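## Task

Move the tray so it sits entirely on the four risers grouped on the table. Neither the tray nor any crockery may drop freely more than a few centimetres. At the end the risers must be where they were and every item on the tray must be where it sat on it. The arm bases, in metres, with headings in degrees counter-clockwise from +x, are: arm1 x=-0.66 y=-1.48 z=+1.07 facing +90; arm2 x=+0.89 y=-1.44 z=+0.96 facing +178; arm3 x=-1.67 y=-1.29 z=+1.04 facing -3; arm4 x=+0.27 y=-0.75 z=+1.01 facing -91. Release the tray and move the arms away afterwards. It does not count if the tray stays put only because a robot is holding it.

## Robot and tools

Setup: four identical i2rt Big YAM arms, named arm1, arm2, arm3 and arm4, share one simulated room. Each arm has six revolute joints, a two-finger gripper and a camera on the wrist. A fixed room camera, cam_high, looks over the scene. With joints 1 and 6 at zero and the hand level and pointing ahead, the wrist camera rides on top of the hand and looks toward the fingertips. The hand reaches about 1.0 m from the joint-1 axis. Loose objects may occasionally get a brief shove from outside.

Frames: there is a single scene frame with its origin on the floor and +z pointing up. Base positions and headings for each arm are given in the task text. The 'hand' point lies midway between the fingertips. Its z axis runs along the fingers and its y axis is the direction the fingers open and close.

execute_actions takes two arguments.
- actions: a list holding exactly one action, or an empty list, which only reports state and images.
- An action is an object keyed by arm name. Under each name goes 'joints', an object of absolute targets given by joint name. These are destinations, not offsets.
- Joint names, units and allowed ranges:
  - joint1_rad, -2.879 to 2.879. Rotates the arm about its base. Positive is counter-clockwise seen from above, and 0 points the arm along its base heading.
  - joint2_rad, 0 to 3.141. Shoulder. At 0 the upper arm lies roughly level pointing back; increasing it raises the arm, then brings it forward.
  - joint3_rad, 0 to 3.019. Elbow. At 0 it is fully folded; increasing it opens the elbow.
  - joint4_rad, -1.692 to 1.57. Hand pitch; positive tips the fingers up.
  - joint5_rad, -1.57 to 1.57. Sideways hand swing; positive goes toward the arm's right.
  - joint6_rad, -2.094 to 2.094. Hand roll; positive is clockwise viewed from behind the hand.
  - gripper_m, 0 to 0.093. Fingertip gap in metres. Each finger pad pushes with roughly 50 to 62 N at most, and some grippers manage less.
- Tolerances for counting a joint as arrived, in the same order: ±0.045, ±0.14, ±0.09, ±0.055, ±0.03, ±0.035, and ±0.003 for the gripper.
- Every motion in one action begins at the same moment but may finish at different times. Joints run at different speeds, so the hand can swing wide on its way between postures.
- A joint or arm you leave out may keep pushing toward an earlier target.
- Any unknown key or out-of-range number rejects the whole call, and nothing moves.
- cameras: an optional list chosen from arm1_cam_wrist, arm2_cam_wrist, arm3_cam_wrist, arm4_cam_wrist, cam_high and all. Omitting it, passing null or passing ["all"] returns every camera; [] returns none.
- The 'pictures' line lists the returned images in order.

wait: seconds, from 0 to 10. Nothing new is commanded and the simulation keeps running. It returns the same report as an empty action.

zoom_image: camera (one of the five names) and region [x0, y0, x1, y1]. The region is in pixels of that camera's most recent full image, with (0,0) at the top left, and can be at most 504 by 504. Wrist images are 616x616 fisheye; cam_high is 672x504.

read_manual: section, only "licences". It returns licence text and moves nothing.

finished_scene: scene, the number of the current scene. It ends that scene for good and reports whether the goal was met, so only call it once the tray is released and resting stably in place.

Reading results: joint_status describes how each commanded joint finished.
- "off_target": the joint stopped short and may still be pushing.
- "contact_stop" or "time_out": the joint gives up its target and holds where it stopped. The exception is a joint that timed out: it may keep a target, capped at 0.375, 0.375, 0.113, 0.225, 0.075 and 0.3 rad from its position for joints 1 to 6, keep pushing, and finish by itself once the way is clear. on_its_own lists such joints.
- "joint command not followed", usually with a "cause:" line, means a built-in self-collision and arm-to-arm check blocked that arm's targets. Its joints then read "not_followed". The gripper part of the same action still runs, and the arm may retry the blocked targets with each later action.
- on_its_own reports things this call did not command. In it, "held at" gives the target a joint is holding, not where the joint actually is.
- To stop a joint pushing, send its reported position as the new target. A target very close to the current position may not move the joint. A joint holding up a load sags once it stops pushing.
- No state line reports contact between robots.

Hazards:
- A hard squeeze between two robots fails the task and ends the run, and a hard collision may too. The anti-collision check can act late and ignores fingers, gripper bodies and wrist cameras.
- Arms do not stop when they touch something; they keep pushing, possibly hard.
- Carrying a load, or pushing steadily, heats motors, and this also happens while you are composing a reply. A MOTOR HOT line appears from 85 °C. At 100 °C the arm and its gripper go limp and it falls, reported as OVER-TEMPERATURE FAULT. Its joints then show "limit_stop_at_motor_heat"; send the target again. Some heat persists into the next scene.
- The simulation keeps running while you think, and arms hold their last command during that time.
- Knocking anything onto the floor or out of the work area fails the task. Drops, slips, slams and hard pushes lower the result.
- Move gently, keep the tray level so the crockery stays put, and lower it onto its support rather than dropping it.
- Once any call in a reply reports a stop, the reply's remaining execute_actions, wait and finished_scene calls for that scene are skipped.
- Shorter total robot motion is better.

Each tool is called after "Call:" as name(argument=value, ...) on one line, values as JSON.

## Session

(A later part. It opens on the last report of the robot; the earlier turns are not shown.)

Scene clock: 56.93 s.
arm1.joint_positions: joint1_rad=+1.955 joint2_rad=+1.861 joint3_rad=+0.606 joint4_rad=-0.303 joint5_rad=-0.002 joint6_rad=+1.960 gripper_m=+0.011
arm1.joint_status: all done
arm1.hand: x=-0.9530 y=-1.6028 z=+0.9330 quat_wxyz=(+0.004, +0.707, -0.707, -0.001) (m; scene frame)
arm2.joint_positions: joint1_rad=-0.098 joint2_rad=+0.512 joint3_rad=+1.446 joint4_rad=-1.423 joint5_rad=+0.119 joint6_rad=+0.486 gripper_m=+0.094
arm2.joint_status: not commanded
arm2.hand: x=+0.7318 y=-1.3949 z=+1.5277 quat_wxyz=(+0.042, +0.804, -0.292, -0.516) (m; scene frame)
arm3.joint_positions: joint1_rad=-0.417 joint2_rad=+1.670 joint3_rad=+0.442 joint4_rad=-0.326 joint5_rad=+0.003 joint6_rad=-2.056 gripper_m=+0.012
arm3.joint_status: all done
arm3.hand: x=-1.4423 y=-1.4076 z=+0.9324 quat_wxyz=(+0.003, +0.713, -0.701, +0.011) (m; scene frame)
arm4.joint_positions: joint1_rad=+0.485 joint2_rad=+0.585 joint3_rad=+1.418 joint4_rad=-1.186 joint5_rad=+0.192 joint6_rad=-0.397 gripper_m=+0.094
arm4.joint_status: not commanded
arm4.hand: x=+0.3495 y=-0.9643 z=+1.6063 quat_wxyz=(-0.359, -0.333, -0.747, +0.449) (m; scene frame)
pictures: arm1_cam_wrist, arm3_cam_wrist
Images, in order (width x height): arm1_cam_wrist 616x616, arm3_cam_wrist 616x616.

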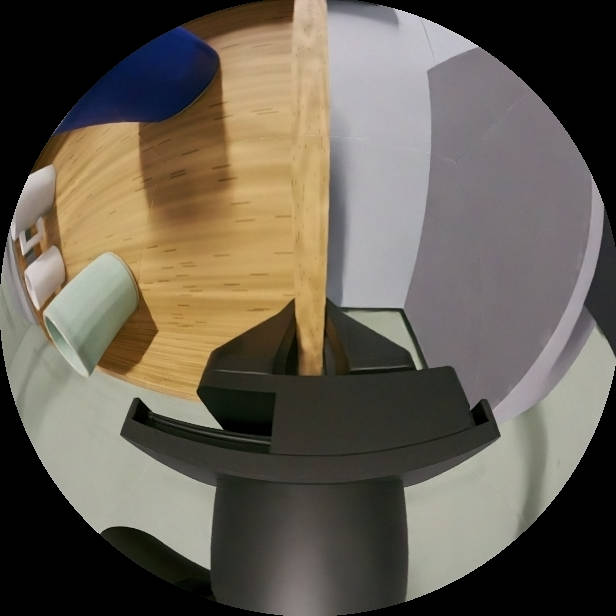

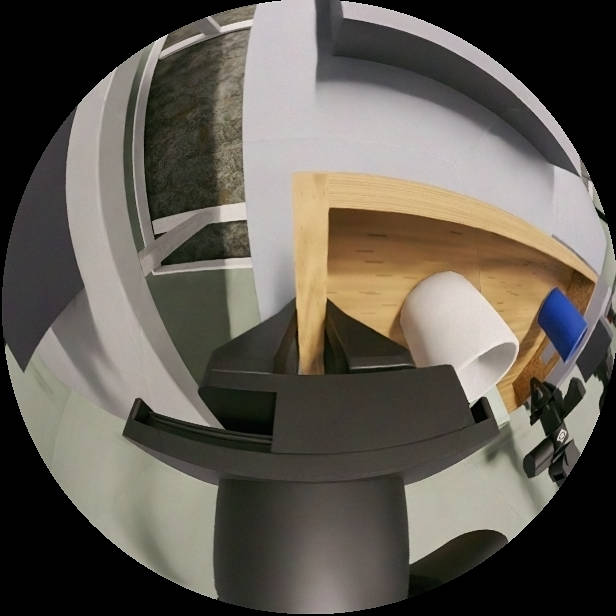

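Call:
execute_actions(actions=[{"arm1":{"joints":{"joint1_rad":1.778,"joint2_rad":1.79,"joint3_rad":0.556,"joint4_rad":-0.265,"joint6_rad":1.778}},"arm3":{"joints":{"joint1_rad":-0.177,"joint2_rad":1.61,"joint3_rad":0.414,"joint4_rad":-0.314,"joint6_rad":-1.817}}}], cameras=[])

Call:
execute_actions(actions=[{"arm1":{"joints":{"joint1_rad":1.571,"joint2_rad":1.775,"joint3_rad":0.516,"joint4_rad":-0.24,"joint6_rad":1.571}},"arm3":{"joints":{"joint1_rad":0.072,"joint6_rad":-1.568}}}], cameras=[])

Call:
execute_actions(actions=[{"arm1":{"joints":{"joint1_rad":1.353,"joint6_rad":1.353}},"arm3":{"joints":{"joint1_rad":0.306,"joint2_rad":1.655,"joint3_rad":0.48,"joint4_rad":-0.34,"joint6_rad":-1.334}}}], cameras=["arm1_cam_wrist","arm3_cam_wrist"])

Scene clock: 68.30 s.
arm1.joint_positions: joint1_rad=+1.775 joint2_rad=+1.853 joint3_rad=+0.546 joint4_rad=-0.270 joint5_rad=+0.003 joint6_rad=+1.781 gripper_m=+0.011
arm1.joint_status: all done
arm1.hand: x=-0.9440 y=-1.5420 z=+0.9289 quat_wxyz=(-0.005, +0.707, -0.708, +0.001) (m; scene frame)
arm2.joint_positions: joint1_rad=-0.098 joint2_rad=+0.512 joint3_rad=+1.446 joint4_rad=-1.423 joint5_rad=+0.119 joint6_rad=+0.486 gripper_m=+0.094
arm2.joint_status: not commanded
arm2.hand: x=+0.7318 y=-1.3949 z=+1.5277 quat_wxyz=(+0.042, +0.804, -0.292, -0.516) (m; scene frame)
arm3.joint_positions: joint1_rad=-0.180 joint2_rad=+1.664 joint3_rad=+0.410 joint4_rad=-0.312 joint5_rad=-0.001 joint6_rad=-1.822 gripper_m=+0.012
arm3.joint_status: all done
arm3.hand: x=-1.4349 y=-1.3463 z=+0.9292 quat_wxyz=(+0.002, +0.714, -0.700, +0.004) (m; scene frame)
arm4.joint_positions: joint1_rad=+0.485 joint2_rad=+0.585 joint3_rad=+1.418 joint4_rad=-1.186 joint5_rad=+0.192 joint6_rad=-0.397 gripper_m=+0.094
arm4.joint_status: not commanded
arm4.hand: x=+0.3495 y=-0.9643 z=+1.6063 quat_wxyz=(-0.359, -0.333, -0.747, +0.449) (m; scene frame)
pictures: none
No camera images: the call's "cameras" was empty. Leave "cameras" out to get every camera's image.

Scene clock: 69.33 s.
arm1.joint_positions: joint1_rad=+1.571 joint2_rad=+1.838 joint3_rad=+0.508 joint4_rad=-0.247 joint5_rad=+0.001 joint6_rad=+1.576 gripper_m=+0.011
arm1.joint_status: all done
arm1.hand: x=-0.9366 y=-1.4834 z=+0.9294 quat_wxyz=(-0.004, +0.707, -0.707, +0.002) (m; scene frame)
arm2.joint_positions: joint1_rad=-0.098 joint2_rad=+0.512 joint3_rad=+1.446 joint4_rad=-1.423 joint5_rad=+0.119 joint6_rad=+0.486 gripper_m=+0.094
arm2.joint_status: not commanded
arm2.hand: x=+0.7318 y=-1.3949 z=+1.5277 quat_wxyz=(+0.042, +0.804, -0.292, -0.516) (m; scene frame)
arm3.joint_positions: joint1_rad=+0.069 joint2_rad=+1.662 joint3_rad=+0.409 joint4_rad=-0.310 joint5_rad=+0.001 joint6_rad=-1.574 gripper_m=+0.012
arm3.joint_status: all done
arm3.hand: x=-1.4279 y=-1.2862 z=+0.9291 quat_wxyz=(+0.001, +0.714, -0.700, +0.005) (m; scene frame)
arm4.joint_positions: joint1_rad=+0.485 joint2_rad=+0.585 joint3_rad=+1.418 joint4_rad=-1.186 joint5_rad=+0.192 joint6_rad=-0.397 gripper_m=+0.094
arm4.joint_status: not commanded
arm4.hand: x=+0.3495 y=-0.9643 z=+1.6063 quat_wxyz=(-0.359, -0.333, -0.747, +0.449) (m; scene frame)
pictures: none
No camera images: the call's "cameras" was empty. Leave "cameras" out to get every camera's image.

Scene clock: 70.37 s.
arm1.joint_positions: joint1_rad=+1.354 joint2_rad=+1.838 joint3_rad=+0.506 joint4_rad=-0.246 joint5_rad=+0.001 joint6_rad=+1.358 gripper_m=+0.011
arm1.joint_status: all done
arm1.hand: x=-0.9294 y=-1.4238 z=+0.9295 quat_wxyz=(-0.004, +0.707, -0.707, +0.003) (m; scene frame)
arm2.joint_positions: joint1_rad=-0.098 joint2_rad=+0.512 joint3_rad=+1.446 joint4_rad=-1.423 joint5_rad=+0.119 joint6_rad=+0.486 gripper_m=+0.094
arm2.joint_status: not commanded
arm2.hand: x=+0.7318 y=-1.3949 z=+1.5277 quat_wxyz=(+0.042, +0.804, -0.292, -0.516) (m; scene frame)
arm3.joint_positions: joint1_rad=+0.304 joint2_rad=+1.673 joint3_rad=+0.447 joint4_rad=-0.330 joint5_rad=+0.001 joint6_rad=-1.339 gripper_m=+0.012
arm3.joint_status: all done
arm3.hand: x=-1.4206 y=-1.2252 z=+0.9307 quat_wxyz=(-0.002, +0.714, -0.700, +0.006) (m; scene frame)
arm4.joint_positions: joint1_rad=+0.485 joint2_rad=+0.585 joint3_rad=+1.418 joint4_rad=-1.186 joint5_rad=+0.192 joint6_rad=-0.397 gripper_m=+0.094
arm4.joint_status: not commanded
arm4.hand: x=+0.3495 y=-0.9643 z=+1.6063 quat_wxyz=(-0.359, -0.333, -0.747, +0.449) (m; scene frame)
pictures: arm1_cam_wrist, arm3_cam_wrist
Images, in order (width x height): arm1_cam_wrist 616x616, arm3_cam_wrist 616x616.

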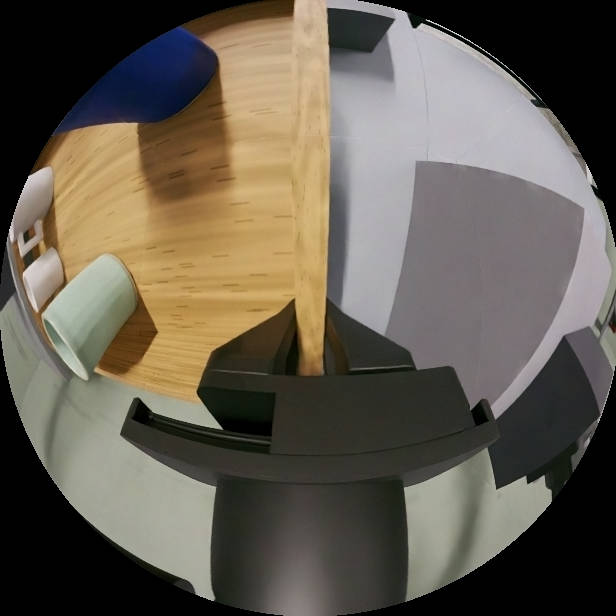

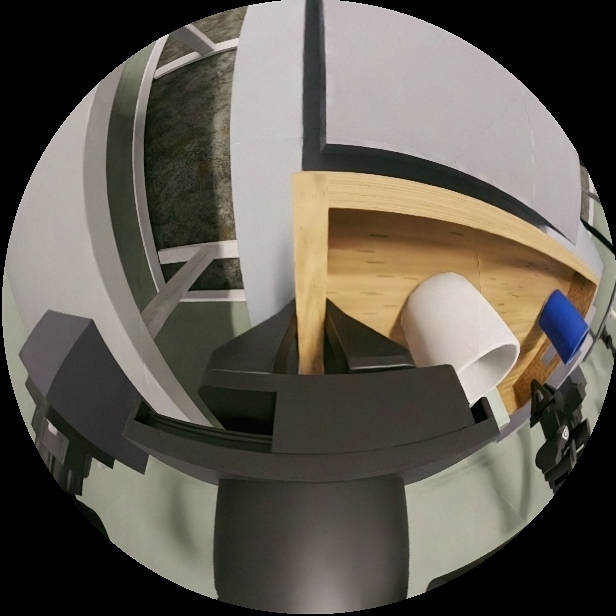

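Call:
execute_actions(actions=[{"arm1":{"joints":{"joint1_rad":1.143,"joint2_rad":1.8,"joint3_rad":0.57,"joint4_rad":-0.27,"joint6_rad":1.143}},"arm3":{"joints":{"joint1_rad":0.505,"joint2_rad":1.698,"joint3_rad":0.56,"joint4_rad":-0.378,"joint6_rad":-1.135}}}], cameras=[])

Call:
execute_actions(actions=[{"arm1":{"joints":{"joint1_rad":0.957,"joint2_rad":1.835,"joint3_rad":0.64,"joint4_rad":-0.31,"joint6_rad":0.957}},"arm3":{"joints":{"joint1_rad":0.664,"joint2_rad":1.748,"joint3_rad":0.665,"joint4_rad":-0.427,"joint6_rad":-0.976}}}], cameras=[])

Call:
execute_actions(actions=[{"arm1":{"joints":{"joint1_rad":0.802,"joint2_rad":1.872,"joint3_rad":0.735,"joint4_rad":-0.365,"joint6_rad":0.802}},"arm3":{"joints":{"joint1_rad":0.787,"joint2_rad":1.808,"joint3_rad":0.792,"joint4_rad":-0.487,"joint6_rad":-0.853}}}], cameras=["arm1_cam_wrist","arm3_cam_wrist"])

Scene clock: 77.53 s.
arm1.joint_positions: joint1_rad=+1.142 joint2_rad=+1.839 joint3_rad=+0.532 joint4_rad=-0.264 joint5_rad=+0.000 joint6_rad=+1.149 gripper_m=+0.011
arm1.joint_status: all done
arm1.hand: x=-0.9214 y=-1.3641 z=+0.9318 quat_wxyz=(-0.002, +0.706, -0.708, +0.000) (m; scene frame)
arm2.joint_positions: joint1_rad=-0.098 joint2_rad=+0.512 joint3_rad=+1.446 joint4_rad=-1.423 joint5_rad=+0.119 joint6_rad=+0.486 gripper_m=+0.094
arm2.joint_status: not commanded
arm2.hand: x=+0.7318 y=-1.3949 z=+1.5277 quat_wxyz=(+0.042, +0.804, -0.292, -0.516) (m; scene frame)
arm3.joint_positions: joint1_rad=+0.508 joint2_rad=+1.718 joint3_rad=+0.530 joint4_rad=-0.367 joint5_rad=+0.004 joint6_rad=-1.133 gripper_m=+0.012
arm3.joint_status: all done
arm3.hand: x=-1.4113 y=-1.1626 z=+0.9302 quat_wxyz=(-0.003, +0.713, -0.701, +0.007) (m; scene frame)
arm4.joint_positions: joint1_rad=+0.485 joint2_rad=+0.585 joint3_rad=+1.418 joint4_rad=-1.186 joint5_rad=+0.192 joint6_rad=-0.397 gripper_m=+0.094
arm4.joint_status: not commanded
arm4.hand: x=+0.3495 y=-0.9643 z=+1.6063 quat_wxyz=(-0.359, -0.333, -0.747, +0.449) (m; scene frame)
pictures: none
No camera images: the call's "cameras" was empty. Leave "cameras" out to get every camera's image.

Scene clock: 78.57 s.
arm1.joint_positions: joint1_rad=+0.954 joint2_rad=+1.881 joint3_rad=+0.606 joint4_rad=-0.301 joint5_rad=+0.000 joint6_rad=+0.960 gripper_m=+0.011
arm1.joint_status: all done
arm1.hand: x=-0.9151 y=-1.3028 z=+0.9282 quat_wxyz=(-0.002, +0.706, -0.708, +0.002) (m; scene frame)
arm2.joint_positions: joint1_rad=-0.098 joint2_rad=+0.512 joint3_rad=+1.446 joint4_rad=-1.423 joint5_rad=+0.119 joint6_rad=+0.486 gripper_m=+0.094
arm2.joint_status: not commanded
arm2.hand: x=+0.7318 y=-1.3949 z=+1.5277 quat_wxyz=(+0.042, +0.804, -0.292, -0.516) (m; scene frame)
arm3.joint_positions: joint1_rad=+0.670 joint2_rad=+1.776 joint3_rad=+0.635 joint4_rad=-0.418 joint5_rad=+0.004 joint6_rad=-0.973 gripper_m=+0.012
arm3.joint_status: all done
arm3.hand: x=-1.4056 y=-1.1008 z=+0.9289 quat_wxyz=(-0.001, +0.714, -0.700, +0.005) (m; scene frame)
arm4.joint_positions: joint1_rad=+0.485 joint2_rad=+0.585 joint3_rad=+1.418 joint4_rad=-1.186 joint5_rad=+0.192 joint6_rad=-0.397 gripper_m=+0.094
arm4.joint_status: not commanded
arm4.hand: x=+0.3495 y=-0.9643 z=+1.6063 quat_wxyz=(-0.359, -0.333, -0.747, +0.449) (m; scene frame)
pictures: none
No camera images: the call's "cameras" was empty. Leave "cameras" out to get every camera's image.

Scene clock: 79.60 s.
arm1.joint_positions: joint1_rad=+0.798 joint2_rad=+1.923 joint3_rad=+0.702 joint4_rad=-0.354 joint5_rad=+0.000 joint6_rad=+0.802 gripper_m=+0.011
arm1.joint_status: all done
arm1.hand: x=-0.9081 y=-1.2419 z=+0.9270 quat_wxyz=(-0.002, +0.707, -0.707, +0.002) (m; scene frame)
arm2.joint_positions: joint1_rad=-0.098 joint2_rad=+0.512 joint3_rad=+1.446 joint4_rad=-1.423 joint5_rad=+0.119 joint6_rad=+0.486 gripper_m=+0.094
arm2.joint_status: not commanded
arm2.hand: x=+0.7318 y=-1.3949 z=+1.5277 quat_wxyz=(+0.042, +0.804, -0.292, -0.516) (m; scene frame)
arm3.joint_positions: joint1_rad=+0.793 joint2_rad=+1.843 joint3_rad=+0.762 joint4_rad=-0.479 joint5_rad=+0.005 joint6_rad=-0.850 gripper_m=+0.012
arm3.joint_status: all done
arm3.hand: x=-1.3985 y=-1.0398 z=+0.9282 quat_wxyz=(-0.001, +0.714, -0.700, +0.005) (m; scene frame)
arm4.joint_positions: joint1_rad=+0.485 joint2_rad=+0.585 joint3_rad=+1.418 joint4_rad=-1.186 joint5_rad=+0.192 joint6_rad=-0.397 gripper_m=+0.094
arm4.joint_status: not commanded
arm4.hand: x=+0.3495 y=-0.9643 z=+1.6063 quat_wxyz=(-0.359, -0.333, -0.747, +0.449) (m; scene frame)
pictures: arm1_cam_wrist, arm3_cam_wrist
Images, in order (width x height): arm1_cam_wrist 616x616, arm3_cam_wrist 616x616.

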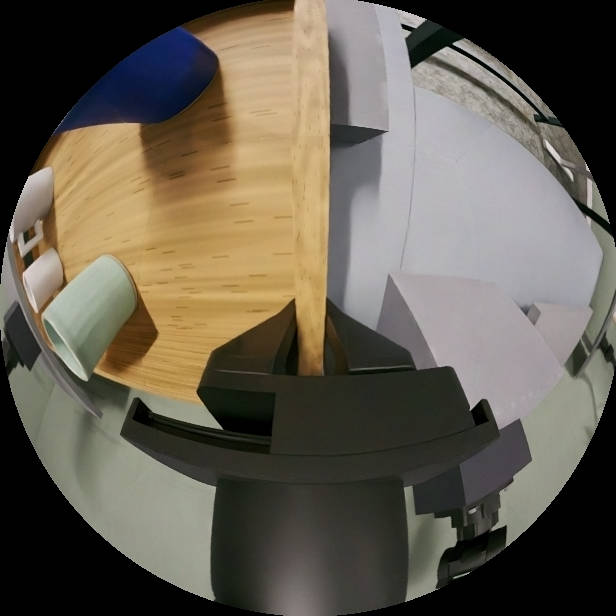

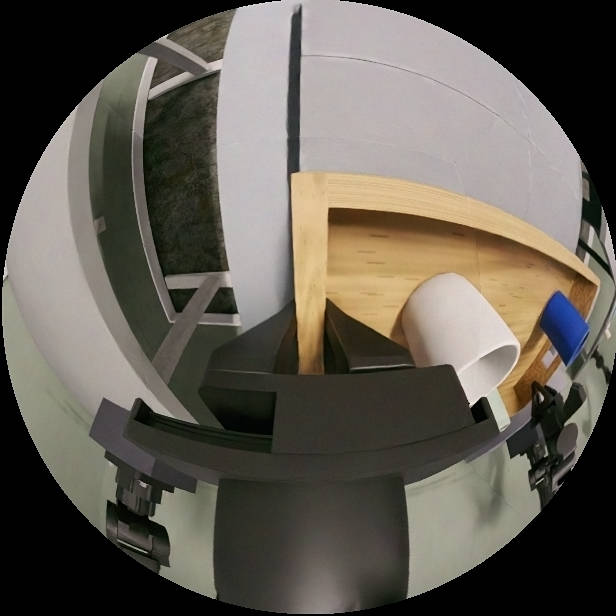

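Call:
execute_actions(actions=[{"arm1":{"joints":{"joint1_rad":0.676,"joint2_rad":1.906,"joint3_rad":0.85,"joint4_rad":-0.432,"joint6_rad":0.676}},"arm3":{"joints":{"joint1_rad":0.884,"joint2_rad":1.873,"joint3_rad":0.932,"joint4_rad":-0.555,"joint6_rad":-0.756}}}], cameras=[])

Call:
execute_actions(actions=[{"arm1":{"joints":{"joint1_rad":0.574,"joint2_rad":1.96,"joint3_rad":0.988,"joint4_rad":-0.507,"joint6_rad":0.574}},"arm3":{"joints":{"joint1_rad":0.96,"joint2_rad":1.95,"joint3_rad":1.092,"joint4_rad":-0.631,"joint6_rad":-0.68}}}], cameras=[])

Call:
execute_actions(actions=[{"arm1":{"joints":{"joint1_rad":0.493,"joint2_rad":2.027,"joint3_rad":1.143,"joint4_rad":-0.589,"joint6_rad":0.493}},"arm3":{"joints":{"joint1_rad":1.021,"joint2_rad":2.035,"joint3_rad":1.269,"joint4_rad":-0.717,"joint6_rad":-0.619}}}], cameras=[])

Call:
execute_actions(actions=[{"arm1":{"joints":{"joint1_rad":0.426,"joint2_rad":2.102,"joint3_rad":1.312,"joint4_rad":-0.678,"joint6_rad":0.426}},"arm3":{"joints":{"joint1_rad":1.071,"joint2_rad":2.13,"joint3_rad":1.464,"joint4_rad":-0.812,"joint6_rad":-0.569}}}])

Scene clock: 92.27 s.
arm1.joint_positions: joint1_rad=+0.674 joint2_rad=+1.964 joint3_rad=+0.812 joint4_rad=-0.420 joint5_rad=+0.001 joint6_rad=+0.676 gripper_m=+0.011
arm1.joint_status: all done
arm1.hand: x=-0.9005 y=-1.1831 z=+0.9286 quat_wxyz=(-0.002, +0.708, -0.706, +0.001) (m; scene frame)
arm2.joint_positions: joint1_rad=-0.098 joint2_rad=+0.512 joint3_rad=+1.446 joint4_rad=-1.423 joint5_rad=+0.119 joint6_rad=+0.486 gripper_m=+0.094
arm2.joint_status: not commanded
arm2.hand: x=+0.7318 y=-1.3949 z=+1.5277 quat_wxyz=(+0.042, +0.804, -0.292, -0.516) (m; scene frame)
arm3.joint_positions: joint1_rad=+0.888 joint2_rad=+1.914 joint3_rad=+0.898 joint4_rad=-0.545 joint5_rad=+0.010 joint6_rad=-0.758 gripper_m=+0.012
arm3.joint_status: all done
arm3.hand: x=-1.3922 y=-0.9821 z=+0.9272 quat_wxyz=(-0.001, +0.715, -0.699, +0.007) (m; scene frame)
arm4.joint_positions: joint1_rad=+0.485 joint2_rad=+0.585 joint3_rad=+1.418 joint4_rad=-1.186 joint5_rad=+0.192 joint6_rad=-0.397 gripper_m=+0.094
arm4.joint_status: not commanded
arm4.hand: x=+0.3495 y=-0.9643 z=+1.6063 quat_wxyz=(-0.359, -0.333, -0.747, +0.449) (m; scene frame)
pictures: none
No camera images: the call's "cameras" was empty. Leave "cameras" out to get every camera's image.

Scene clock: 93.30 s.
arm1.joint_positions: joint1_rad=+0.576 joint2_rad=+2.028 joint3_rad=+0.944 joint4_rad=-0.493 joint5_rad=-0.001 joint6_rad=+0.574 gripper_m=+0.011
arm1.joint_status: all done
arm1.hand: x=-0.8932 y=-1.1256 z=+0.9260 quat_wxyz=(+0.000, +0.709, -0.705, +0.003) (m; scene frame)
arm2.joint_positions: joint1_rad=-0.098 joint2_rad=+0.512 joint3_rad=+1.446 joint4_rad=-1.423 joint5_rad=+0.119 joint6_rad=+0.486 gripper_m=+0.094
arm2.joint_status: not commanded
arm2.hand: x=+0.7318 y=-1.3949 z=+1.5277 quat_wxyz=(+0.042, +0.804, -0.292, -0.516) (m; scene frame)
arm3.joint_positions: joint1_rad=+0.960 joint2_rad=+1.999 joint3_rad=+1.050 joint4_rad=-0.619 joint5_rad=+0.012 joint6_rad=-0.688 gripper_m=+0.012
arm3.joint_status: all done
arm3.hand: x=-1.3858 y=-0.9256 z=+0.9234 quat_wxyz=(+0.002, +0.716, -0.698, +0.008) (m; scene frame)
arm4.joint_positions: joint1_rad=+0.485 joint2_rad=+0.585 joint3_rad=+1.418 joint4_rad=-1.186 joint5_rad=+0.192 joint6_rad=-0.397 gripper_m=+0.094
arm4.joint_status: not commanded
arm4.hand: x=+0.3495 y=-0.9643 z=+1.6063 quat_wxyz=(-0.359, -0.333, -0.747, +0.449) (m; scene frame)
pictures: none
No camera images: the call's "cameras" was empty. Leave "cameras" out to get every camera's image.

Scene clock: 94.37 s.
arm1.joint_positions: joint1_rad=+0.498 joint2_rad=+2.103 joint3_rad=+1.092 joint4_rad=-0.574 joint5_rad=-0.004 joint6_rad=+0.494 gripper_m=+0.011
arm1.joint_status: all done
arm1.hand: x=-0.8866 y=-1.0696 z=+0.9221 quat_wxyz=(+0.002, +0.710, -0.704, +0.007) (m; scene frame)
arm2.joint_positions: joint1_rad=-0.098 joint2_rad=+0.512 joint3_rad=+1.446 joint4_rad=-1.423 joint5_rad=+0.119 joint6_rad=+0.486 gripper_m=+0.094
arm2.joint_status: not commanded
arm2.hand: x=+0.7318 y=-1.3949 z=+1.5277 quat_wxyz=(+0.042, +0.804, -0.292, -0.516) (m; scene frame)
arm3.joint_positions: joint1_rad=+1.018 joint2_rad=+2.092 joint3_rad=+1.215 joint4_rad=-0.702 joint5_rad=+0.014 joint6_rad=-0.630 gripper_m=+0.012
arm3.joint_status: all done
arm3.hand: x=-1.3800 y=-0.8703 z=+0.9185 quat_wxyz=(+0.007, +0.716, -0.698, +0.010) (m; scene frame)
arm4.joint_positions: joint1_rad=+0.485 joint2_rad=+0.585 joint3_rad=+1.418 joint4_rad=-1.186 joint5_rad=+0.192 joint6_rad=-0.397 gripper_m=+0.094
arm4.joint_status: not commanded
arm4.hand: x=+0.3495 y=-0.9643 z=+1.6063 quat_wxyz=(-0.359, -0.333, -0.747, +0.449) (m; scene frame)
pictures: none
No camera images: the call's "cameras" was empty. Leave "cameras" out to get every camera's image.

Scene clock: 95.47 s.
arm1.joint_positions: joint1_rad=+0.434 joint2_rad=+2.186 joint3_rad=+1.253 joint4_rad=-0.661 joint5_rad=-0.007 joint6_rad=+0.429 gripper_m=+0.011
arm1.joint_status: all done
arm1.hand: x=-0.8794 y=-1.0147 z=+0.9173 quat_wxyz=(+0.006, +0.710, -0.704, +0.010) (m; scene frame)
arm2.joint_positions: joint1_rad=-0.098 joint2_rad=+0.512 joint3_rad=+1.446 joint4_rad=-1.423 joint5_rad=+0.119 joint6_rad=+0.486 gripper_m=+0.094
arm2.joint_status: not commanded
arm2.hand: x=+0.7318 y=-1.3949 z=+1.5277 quat_wxyz=(+0.042, +0.804, -0.292, -0.516) (m; scene frame)
arm3.joint_positions: joint1_rad=+1.065 joint2_rad=+2.195 joint3_rad=+1.400 joint4_rad=-0.795 joint5_rad=+0.017 joint6_rad=-0.583 gripper_m=+0.012
arm3.joint_status: all done
arm3.hand: x=-1.3734 y=-0.8153 z=+0.9120 quat_wxyz=(+0.011, +0.716, -0.698, +0.012) (m; scene frame)
arm4.joint_positions: joint1_rad=+0.485 joint2_rad=+0.585 joint3_rad=+1.418 joint4_rad=-1.186 joint5_rad=+0.192 joint6_rad=-0.397 gripper_m=+0.094
arm4.joint_status: not commanded
arm4.hand: x=+0.3495 y=-0.9643 z=+1.6063 quat_wxyz=(-0.359, -0.333, -0.747, +0.449) (m; scene frame)
pictures: arm1_cam_wrist, arm2_cam_wrist, arm3_cam_wrist, arm4_cam_wrist, cam_high
Images, in order (width x height): arm1_cam_wrist 616x616, arm2_cam_wrist 616x616, arm3_cam_wrist 616x616, arm4_cam_wrist 616x616, cam_high 672x504.

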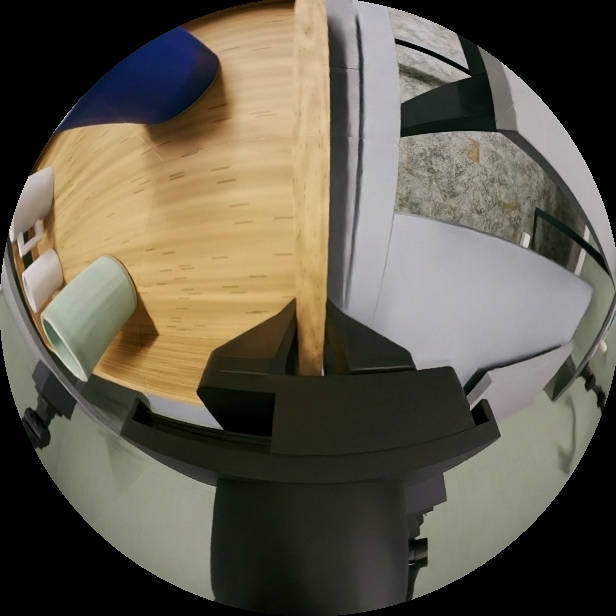

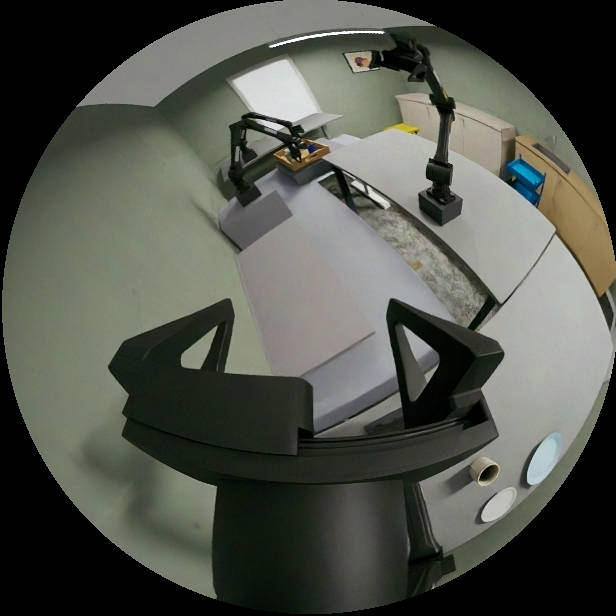

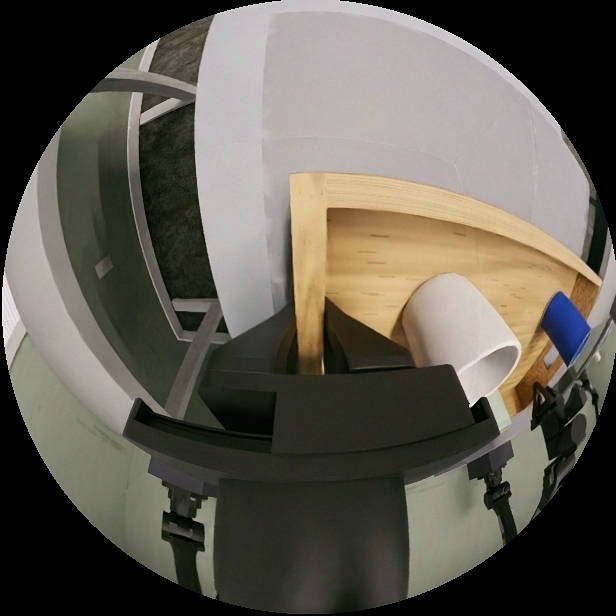

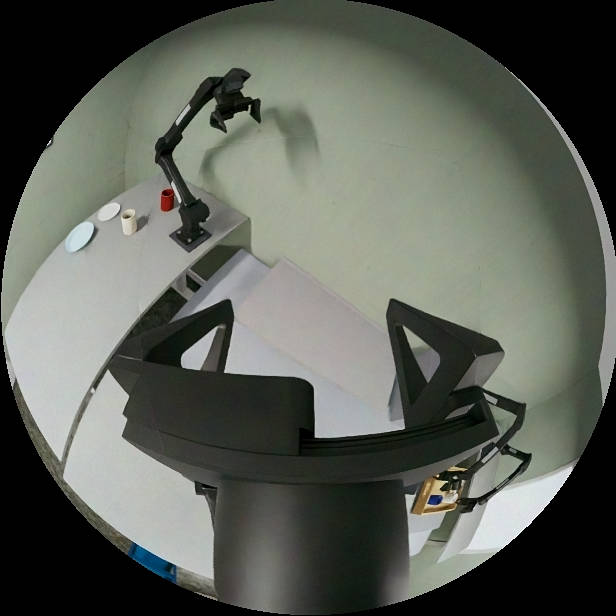

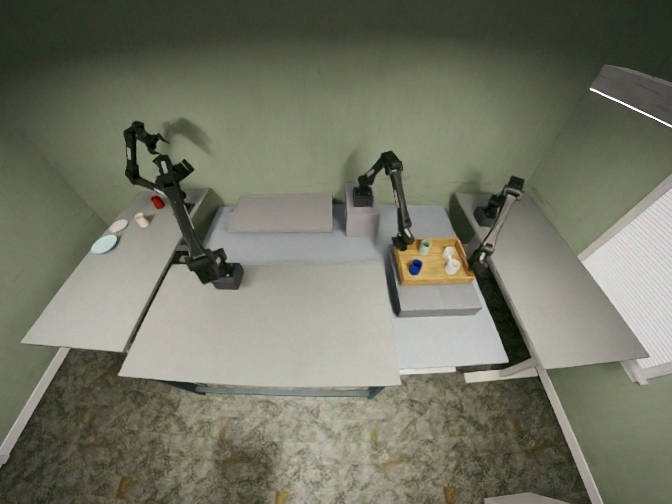

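Call:
execute_actions(actions=[{"arm1":{"joints":{"joint1_rad":0.385,"joint2_rad":2.16,"joint3_rad":1.495,"joint4_rad":-0.765,"joint6_rad":0.388}},"arm3":{"joints":{"joint1_rad":1.118,"joint2_rad":2.2,"joint3_rad":1.652,"joint4_rad":-0.895,"joint6_rad":-0.522}}}], cameras=[])

Call:
execute_actions(actions=[{"arm1":{"joints":{"joint2_rad":2.2,"joint4_rad":-0.725}},"arm3":{"joints":{"joint2_rad":2.235,"joint4_rad":-0.86}}}], cameras=[])

Call:
execute_actions(actions=[{"arm1":{"joints":{"joint2_rad":2.24,"joint4_rad":-0.7}},"arm3":{"joints":{"joint2_rad":2.27,"joint4_rad":-0.84}}}], cameras=["arm1_cam_wrist","arm3_cam_wrist","cam_high"])

Scene clock: 102.43 s.
arm1.joint_positions: joint1_rad=+0.394 joint2_rad=+2.252 joint3_rad=+1.425 joint4_rad=-0.753 joint5_rad=-0.002 joint6_rad=+0.393 gripper_m=+0.011
arm1.joint_status: all done
arm1.hand: x=-0.8804 y=-0.9579 z=+0.9248 quat_wxyz=(+0.001, +0.709, -0.705, +0.004) (m; scene frame)
arm2.joint_positions: joint1_rad=-0.098 joint2_rad=+0.512 joint3_rad=+1.446 joint4_rad=-1.423 joint5_rad=+0.119 joint6_rad=+0.486 gripper_m=+0.094
arm2.joint_status: not commanded
arm2.hand: x=+0.7318 y=-1.3949 z=+1.5277 quat_wxyz=(+0.042, +0.804, -0.292, -0.516) (m; scene frame)
arm3.joint_positions: joint1_rad=+1.116 joint2_rad=+2.271 joint3_rad=+1.579 joint4_rad=-0.882 joint5_rad=+0.017 joint6_rad=-0.530 gripper_m=+0.012
arm3.joint_status: all done
arm3.hand: x=-1.3739 y=-0.7570 z=+0.9186 quat_wxyz=(+0.003, +0.715, -0.699, +0.011) (m; scene frame)
arm4.joint_positions: joint1_rad=+0.485 joint2_rad=+0.585 joint3_rad=+1.418 joint4_rad=-1.186 joint5_rad=+0.192 joint6_rad=-0.397 gripper_m=+0.094
arm4.joint_status: not commanded
arm4.hand: x=+0.3495 y=-0.9643 z=+1.6063 quat_wxyz=(-0.359, -0.333, -0.747, +0.449) (m; scene frame)
pictures: none
No camera images: the call's "cameras" was empty. Leave "cameras" out to get every camera's image.

Scene clock: 103.23 s.
arm1.joint_positions: joint1_rad=+0.394 joint2_rad=+2.280 joint3_rad=+1.425 joint4_rad=-0.732 joint5_rad=-0.004 joint6_rad=+0.393 gripper_m=+0.011
arm1.joint_status: all done
arm1.hand: x=-0.8796 y=-0.9607 z=+0.9091 quat_wxyz=(+0.003, +0.709, -0.705, +0.007) (m; scene frame)
arm2.joint_positions: joint1_rad=-0.098 joint2_rad=+0.512 joint3_rad=+1.446 joint4_rad=-1.423 joint5_rad=+0.119 joint6_rad=+0.486 gripper_m=+0.094
arm2.joint_status: not commanded
arm2.hand: x=+0.7318 y=-1.3949 z=+1.5277 quat_wxyz=(+0.042, +0.804, -0.292, -0.516) (m; scene frame)
arm3.joint_positions: joint1_rad=+1.114 joint2_rad=+2.297 joint3_rad=+1.579 joint4_rad=-0.859 joint5_rad=+0.019 joint6_rad=-0.529 gripper_m=+0.012
arm3.joint_status: all done
arm3.hand: x=-1.3730 y=-0.7589 z=+0.9029 quat_wxyz=(+0.005, +0.714, -0.700, +0.012) (m; scene frame)
arm4.joint_positions: joint1_rad=+0.485 joint2_rad=+0.585 joint3_rad=+1.418 joint4_rad=-1.186 joint5_rad=+0.192 joint6_rad=-0.397 gripper_m=+0.094
arm4.joint_status: not commanded
arm4.hand: x=+0.3495 y=-0.9643 z=+1.6063 quat_wxyz=(-0.359, -0.333, -0.747, +0.449) (m; scene frame)
pictures: none
No camera images: the call's "cameras" was empty. Leave "cameras" out to get every camera's image.

Scene clock: 103.93 s.
arm1.joint_positions: joint1_rad=+0.394 joint2_rad=+2.307 joint3_rad=+1.425 joint4_rad=-0.700 joint5_rad=-0.002 joint6_rad=+0.393 gripper_m=+0.011
arm1.joint_status: all done
arm1.hand: x=-0.8791 y=-0.9607 z=+0.8944 quat_wxyz=(+0.001, +0.709, -0.705, +0.005) (m; scene frame)
arm2.joint_positions: joint1_rad=-0.098 joint2_rad=+0.512 joint3_rad=+1.446 joint4_rad=-1.423 joint5_rad=+0.119 joint6_rad=+0.486 gripper_m=+0.094
arm2.joint_status: not commanded
arm2.hand: x=+0.7318 y=-1.3949 z=+1.5277 quat_wxyz=(+0.042, +0.804, -0.292, -0.516) (m; scene frame)
arm3.joint_positions: joint1_rad=+1.113 joint2_rad=+2.309 joint3_rad=+1.579 joint4_rad=-0.839 joint5_rad=+0.013 joint6_rad=-0.529 gripper_m=+0.012
arm3.joint_status: all done
arm3.hand: x=-1.3723 y=-0.7571 z=+0.8959 quat_wxyz=(+0.001, +0.714, -0.700, +0.008) (m; scene frame)
arm4.joint_positions: joint1_rad=+0.485 joint2_rad=+0.585 joint3_rad=+1.418 joint4_rad=-1.186 joint5_rad=+0.192 joint6_rad=-0.397 gripper_m=+0.094
arm4.joint_status: not commanded
arm4.hand: x=+0.3495 y=-0.9643 z=+1.6063 quat_wxyz=(-0.359, -0.333, -0.747, +0.449) (m; scene frame)
pictures: arm1_cam_wrist, arm3_cam_wrist, cam_high
Images, in order (width x height): arm1_cam_wrist 616x616, arm3_cam_wrist 616x616, cam_high 672x504.

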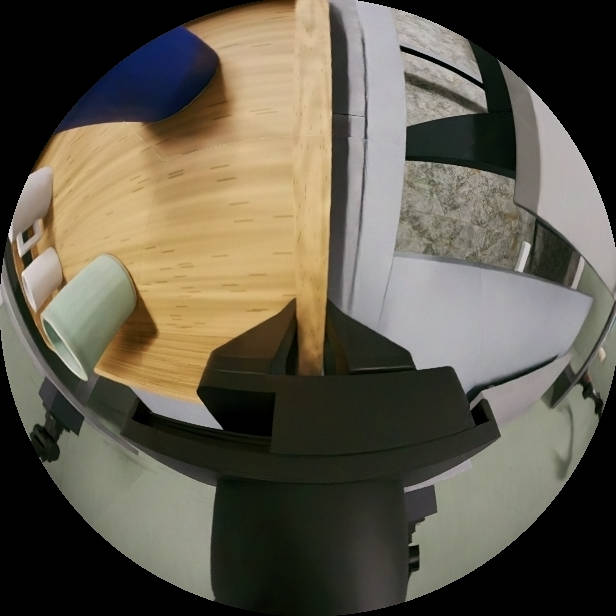

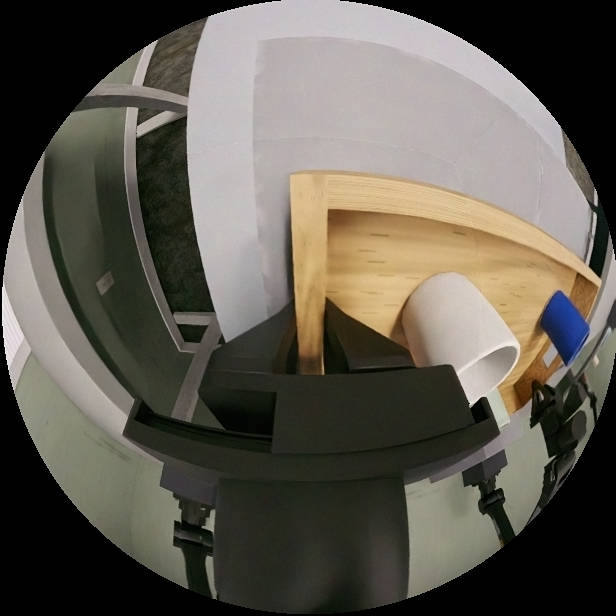

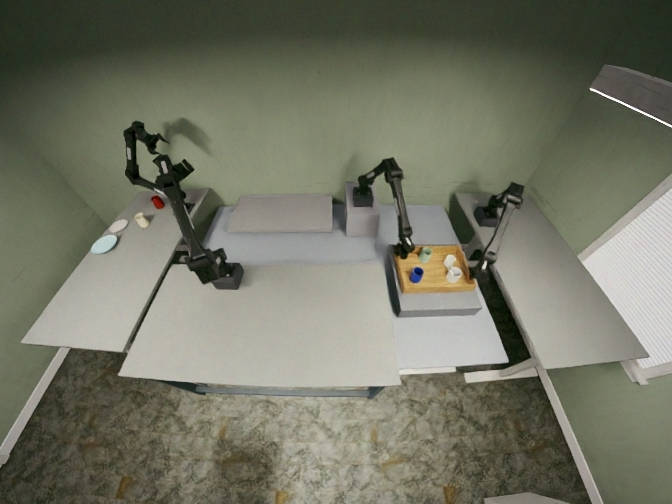

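The tray is touching down, so I'm unloading the arms and releasing.

Call:
execute_actions(actions=[{"arm1":{"joints":{"joint2_rad":2.29,"joint3_rad":1.435}},"arm3":{"joints":{"joint2_rad":2.295,"joint3_rad":1.59}}}], cameras=[])

Call:
execute_actions(actions=[{"arm1":{"joints":{"gripper_m":0.045}},"arm3":{"joints":{"gripper_m":0.045}}}], cameras=[])

Call:
execute_actions(actions=[{"arm1":{"joints":{"joint2_rad":2.19,"joint4_rad":-0.79}},"arm3":{"joints":{"joint2_rad":2.2,"joint4_rad":-0.92}}}], cameras=["arm1_cam_wrist","arm3_cam_wrist"])

Scene clock: 107.00 s.
arm1.joint_positions: joint1_rad=+0.394 joint2_rad=+2.309 joint3_rad=+1.425 joint4_rad=-0.700 joint5_rad=-0.002 joint6_rad=+0.393 gripper_m=+0.011
arm1.joint_status: all done
arm1.hand: x=-0.8788 y=-0.9614 z=+0.8932 quat_wxyz=(+0.002, +0.709, -0.705, +0.006) (m; scene frame)
arm2.joint_positions: joint1_rad=-0.098 joint2_rad=+0.512 joint3_rad=+1.446 joint4_rad=-1.423 joint5_rad=+0.119 joint6_rad=+0.486 gripper_m=+0.094
arm2.joint_status: not commanded
arm2.hand: x=+0.7318 y=-1.3949 z=+1.5277 quat_wxyz=(+0.042, +0.804, -0.292, -0.516) (m; scene frame)
arm3.joint_positions: joint1_rad=+1.113 joint2_rad=+2.310 joint3_rad=+1.578 joint4_rad=-0.839 joint5_rad=+0.013 joint6_rad=-0.529 gripper_m=+0.012
arm3.joint_status: all done
arm3.hand: x=-1.3726 y=-0.7577 z=+0.8950 quat_wxyz=(+0.002, +0.714, -0.700, +0.008) (m; scene frame)
arm4.joint_positions: joint1_rad=+0.485 joint2_rad=+0.585 joint3_rad=+1.418 joint4_rad=-1.186 joint5_rad=+0.192 joint6_rad=-0.397 gripper_m=+0.094
arm4.joint_status: not commanded
arm4.hand: x=+0.3495 y=-0.9643 z=+1.6063 quat_wxyz=(-0.359, -0.333, -0.747, +0.449) (m; scene frame)
pictures: none
No camera images: the call's "cameras" was empty. Leave "cameras" out to get every camera's image.

Scene clock: 107.67 s.
arm1.joint_positions: joint1_rad=+0.394 joint2_rad=+2.299 joint3_rad=+1.425 joint4_rad=-0.700 joint5_rad=-0.002 joint6_rad=+0.393 gripper_m=+0.045
arm1.joint_status: all done
arm1.hand: x=-0.8800 y=-0.9585 z=+0.8988 quat_wxyz=(+0.000, +0.709, -0.705, +0.001) (m; scene frame)
arm2.joint_positions: joint1_rad=-0.098 joint2_rad=+0.512 joint3_rad=+1.446 joint4_rad=-1.423 joint5_rad=+0.119 joint6_rad=+0.486 gripper_m=+0.094
arm2.joint_status: not commanded
arm2.hand: x=+0.7318 y=-1.3949 z=+1.5277 quat_wxyz=(+0.042, +0.804, -0.292, -0.516) (m; scene frame)
arm3.joint_positions: joint1_rad=+1.113 joint2_rad=+2.309 joint3_rad=+1.578 joint4_rad=-0.839 joint5_rad=+0.003 joint6_rad=-0.529 gripper_m=+0.045
arm3.joint_status: all done
arm3.hand: x=-1.3742 y=-0.7564 z=+0.8959 quat_wxyz=(+0.003, +0.714, -0.700, +0.003) (m; scene frame)
arm4.joint_positions: joint1_rad=+0.485 joint2_rad=+0.585 joint3_rad=+1.418 joint4_rad=-1.186 joint5_rad=+0.192 joint6_rad=-0.397 gripper_m=+0.094
arm4.joint_status: not commanded
arm4.hand: x=+0.3495 y=-0.9643 z=+1.6063 quat_wxyz=(-0.359, -0.333, -0.747, +0.449) (m; scene frame)
pictures: none
No camera images: the call's "cameras" was empty. Leave "cameras" out to get every camera's image.

Scene clock: 108.73 s.
arm1.joint_positions: joint1_rad=+0.394 joint2_rad=+2.172 joint3_rad=+1.425 joint4_rad=-0.777 joint5_rad=-0.002 joint6_rad=+0.393 gripper_m=+0.045
arm1.joint_status: all done
arm1.hand: x=-0.8861 y=-0.9447 z=+0.9692 quat_wxyz=(-0.010, +0.709, -0.705, -0.022) (m; scene frame)
arm2.joint_positions: joint1_rad=-0.098 joint2_rad=+0.512 joint3_rad=+1.446 joint4_rad=-1.423 joint5_rad=+0.119 joint6_rad=+0.486 gripper_m=+0.094
arm2.joint_status: not commanded
arm2.hand: x=+0.7318 y=-1.3949 z=+1.5277 quat_wxyz=(+0.042, +0.804, -0.292, -0.516) (m; scene frame)
arm3.joint_positions: joint1_rad=+1.113 joint2_rad=+2.206 joint3_rad=+1.578 joint4_rad=-0.912 joint5_rad=+0.003 joint6_rad=-0.529 gripper_m=+0.045
arm3.joint_status: all done
arm3.hand: x=-1.3710 y=-0.7504 z=+0.9566 quat_wxyz=(-0.011, +0.714, -0.700, -0.001) (m; scene frame)
arm4.joint_positions: joint1_rad=+0.485 joint2_rad=+0.585 joint3_rad=+1.418 joint4_rad=-1.186 joint5_rad=+0.192 joint6_rad=-0.397 gripper_m=+0.094
arm4.joint_status: not commanded
arm4.hand: x=+0.3495 y=-0.9643 z=+1.6063 quat_wxyz=(-0.359, -0.333, -0.747, +0.449) (m; scene frame)
pictures: arm1_cam_wrist, arm3_cam_wrist
Images, in order (width x height): arm1_cam_wrist 616x616, arm3_cam_wrist 616x616.

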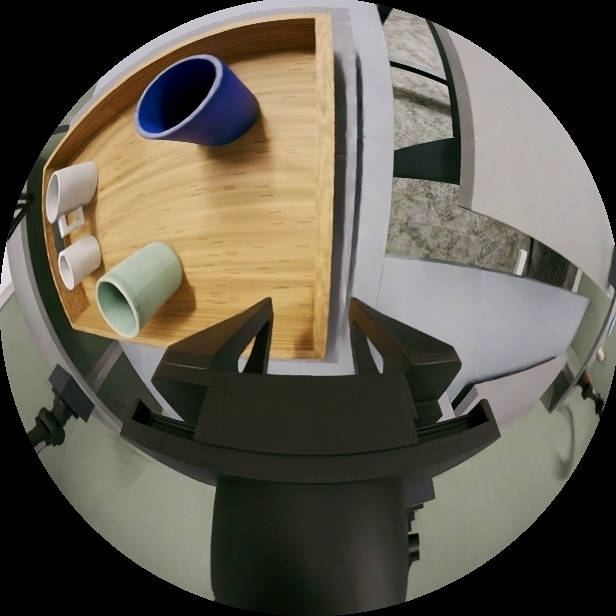

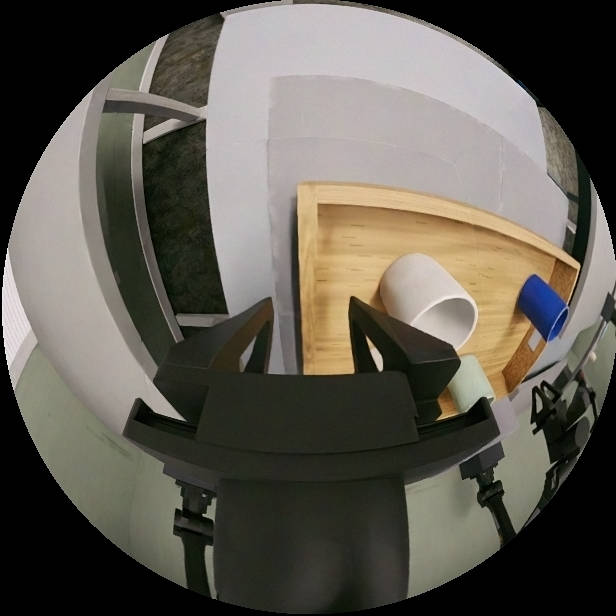

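Call:
execute_actions(actions=[{"arm1":{"joints":{"joint2_rad":1.4,"joint4_rad":-1.15}},"arm3":{"joints":{"joint2_rad":1.4,"joint4_rad":-1.3}}}], cameras=["arm1_cam_wrist","arm3_cam_wrist","cam_high"])

Scene clock: 112.27 s.
arm1.joint_positions: joint1_rad=+0.394 joint2_rad=+1.388 joint3_rad=+1.424 joint4_rad=-1.135 joint5_rad=-0.002 joint6_rad=+0.393 gripper_m=+0.045
arm1.joint_status: all done
arm1.hand: x=-0.8597 y=-1.0107 z=+1.3793 quat_wxyz=(-0.090, +0.690, -0.685, -0.216) (m; scene frame)
arm2.joint_positions: joint1_rad=-0.098 joint2_rad=+0.512 joint3_rad=+1.446 joint4_rad=-1.423 joint5_rad=+0.119 joint6_rad=+0.486 gripper_m=+0.094
arm2.joint_status: not commanded
arm2.hand: x=+0.7318 y=-1.3949 z=+1.5277 quat_wxyz=(+0.042, +0.804, -0.292, -0.516) (m; scene frame)
arm3.joint_positions: joint1_rad=+1.113 joint2_rad=+1.387 joint3_rad=+1.576 joint4_rad=-1.293 joint5_rad=+0.002 joint6_rad=-0.529 gripper_m=+0.045
arm3.joint_status: all done
arm3.hand: x=-1.4249 y=-0.8450 z=+1.4001 quat_wxyz=(-0.220, +0.695, -0.682, -0.058) (m; scene frame)
arm4.joint_positions: joint1_rad=+0.485 joint2_rad=+0.585 joint3_rad=+1.418 joint4_rad=-1.186 joint5_rad=+0.192 joint6_rad=-0.397 gripper_m=+0.094
arm4.joint_status: not commanded
arm4.hand: x=+0.3495 y=-0.9643 z=+1.6063 quat_wxyz=(-0.359, -0.333, -0.747, +0.449) (m; scene frame)
pictures: arm1_cam_wrist, arm3_cam_wrist, cam_high
Images, in order (width x height): arm1_cam_wrist 616x616, arm3_cam_wrist 616x616, cam_high 672x504.

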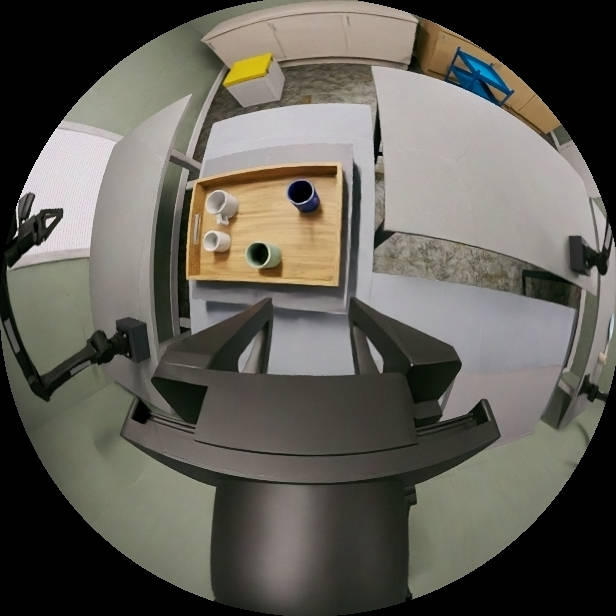

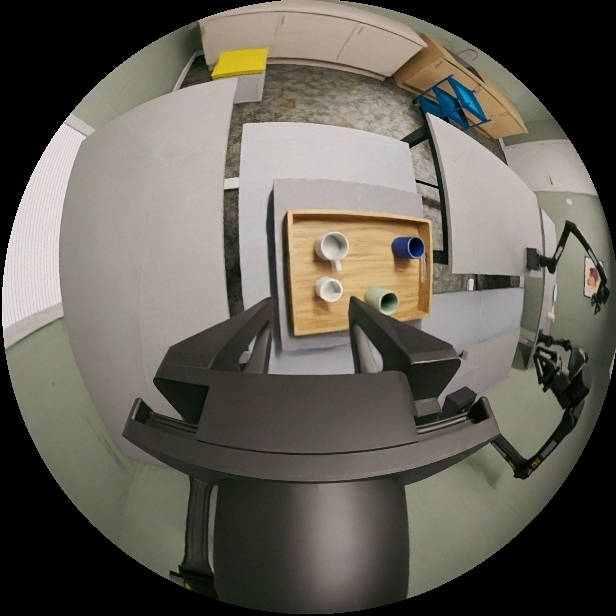

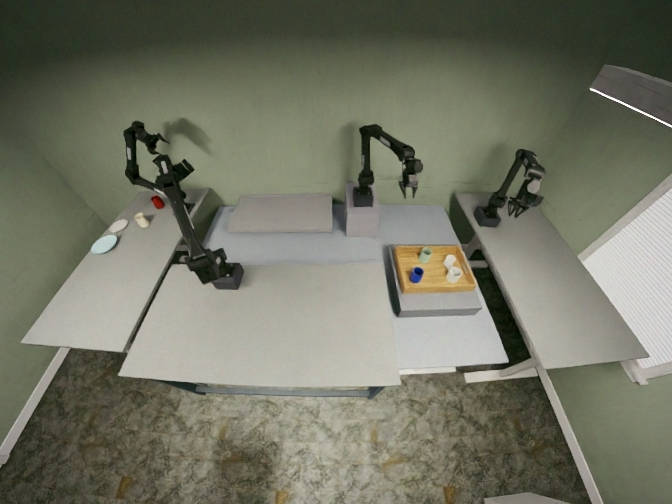

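Call:
finished_scene(scene=2)

The scene is finished: the task was done.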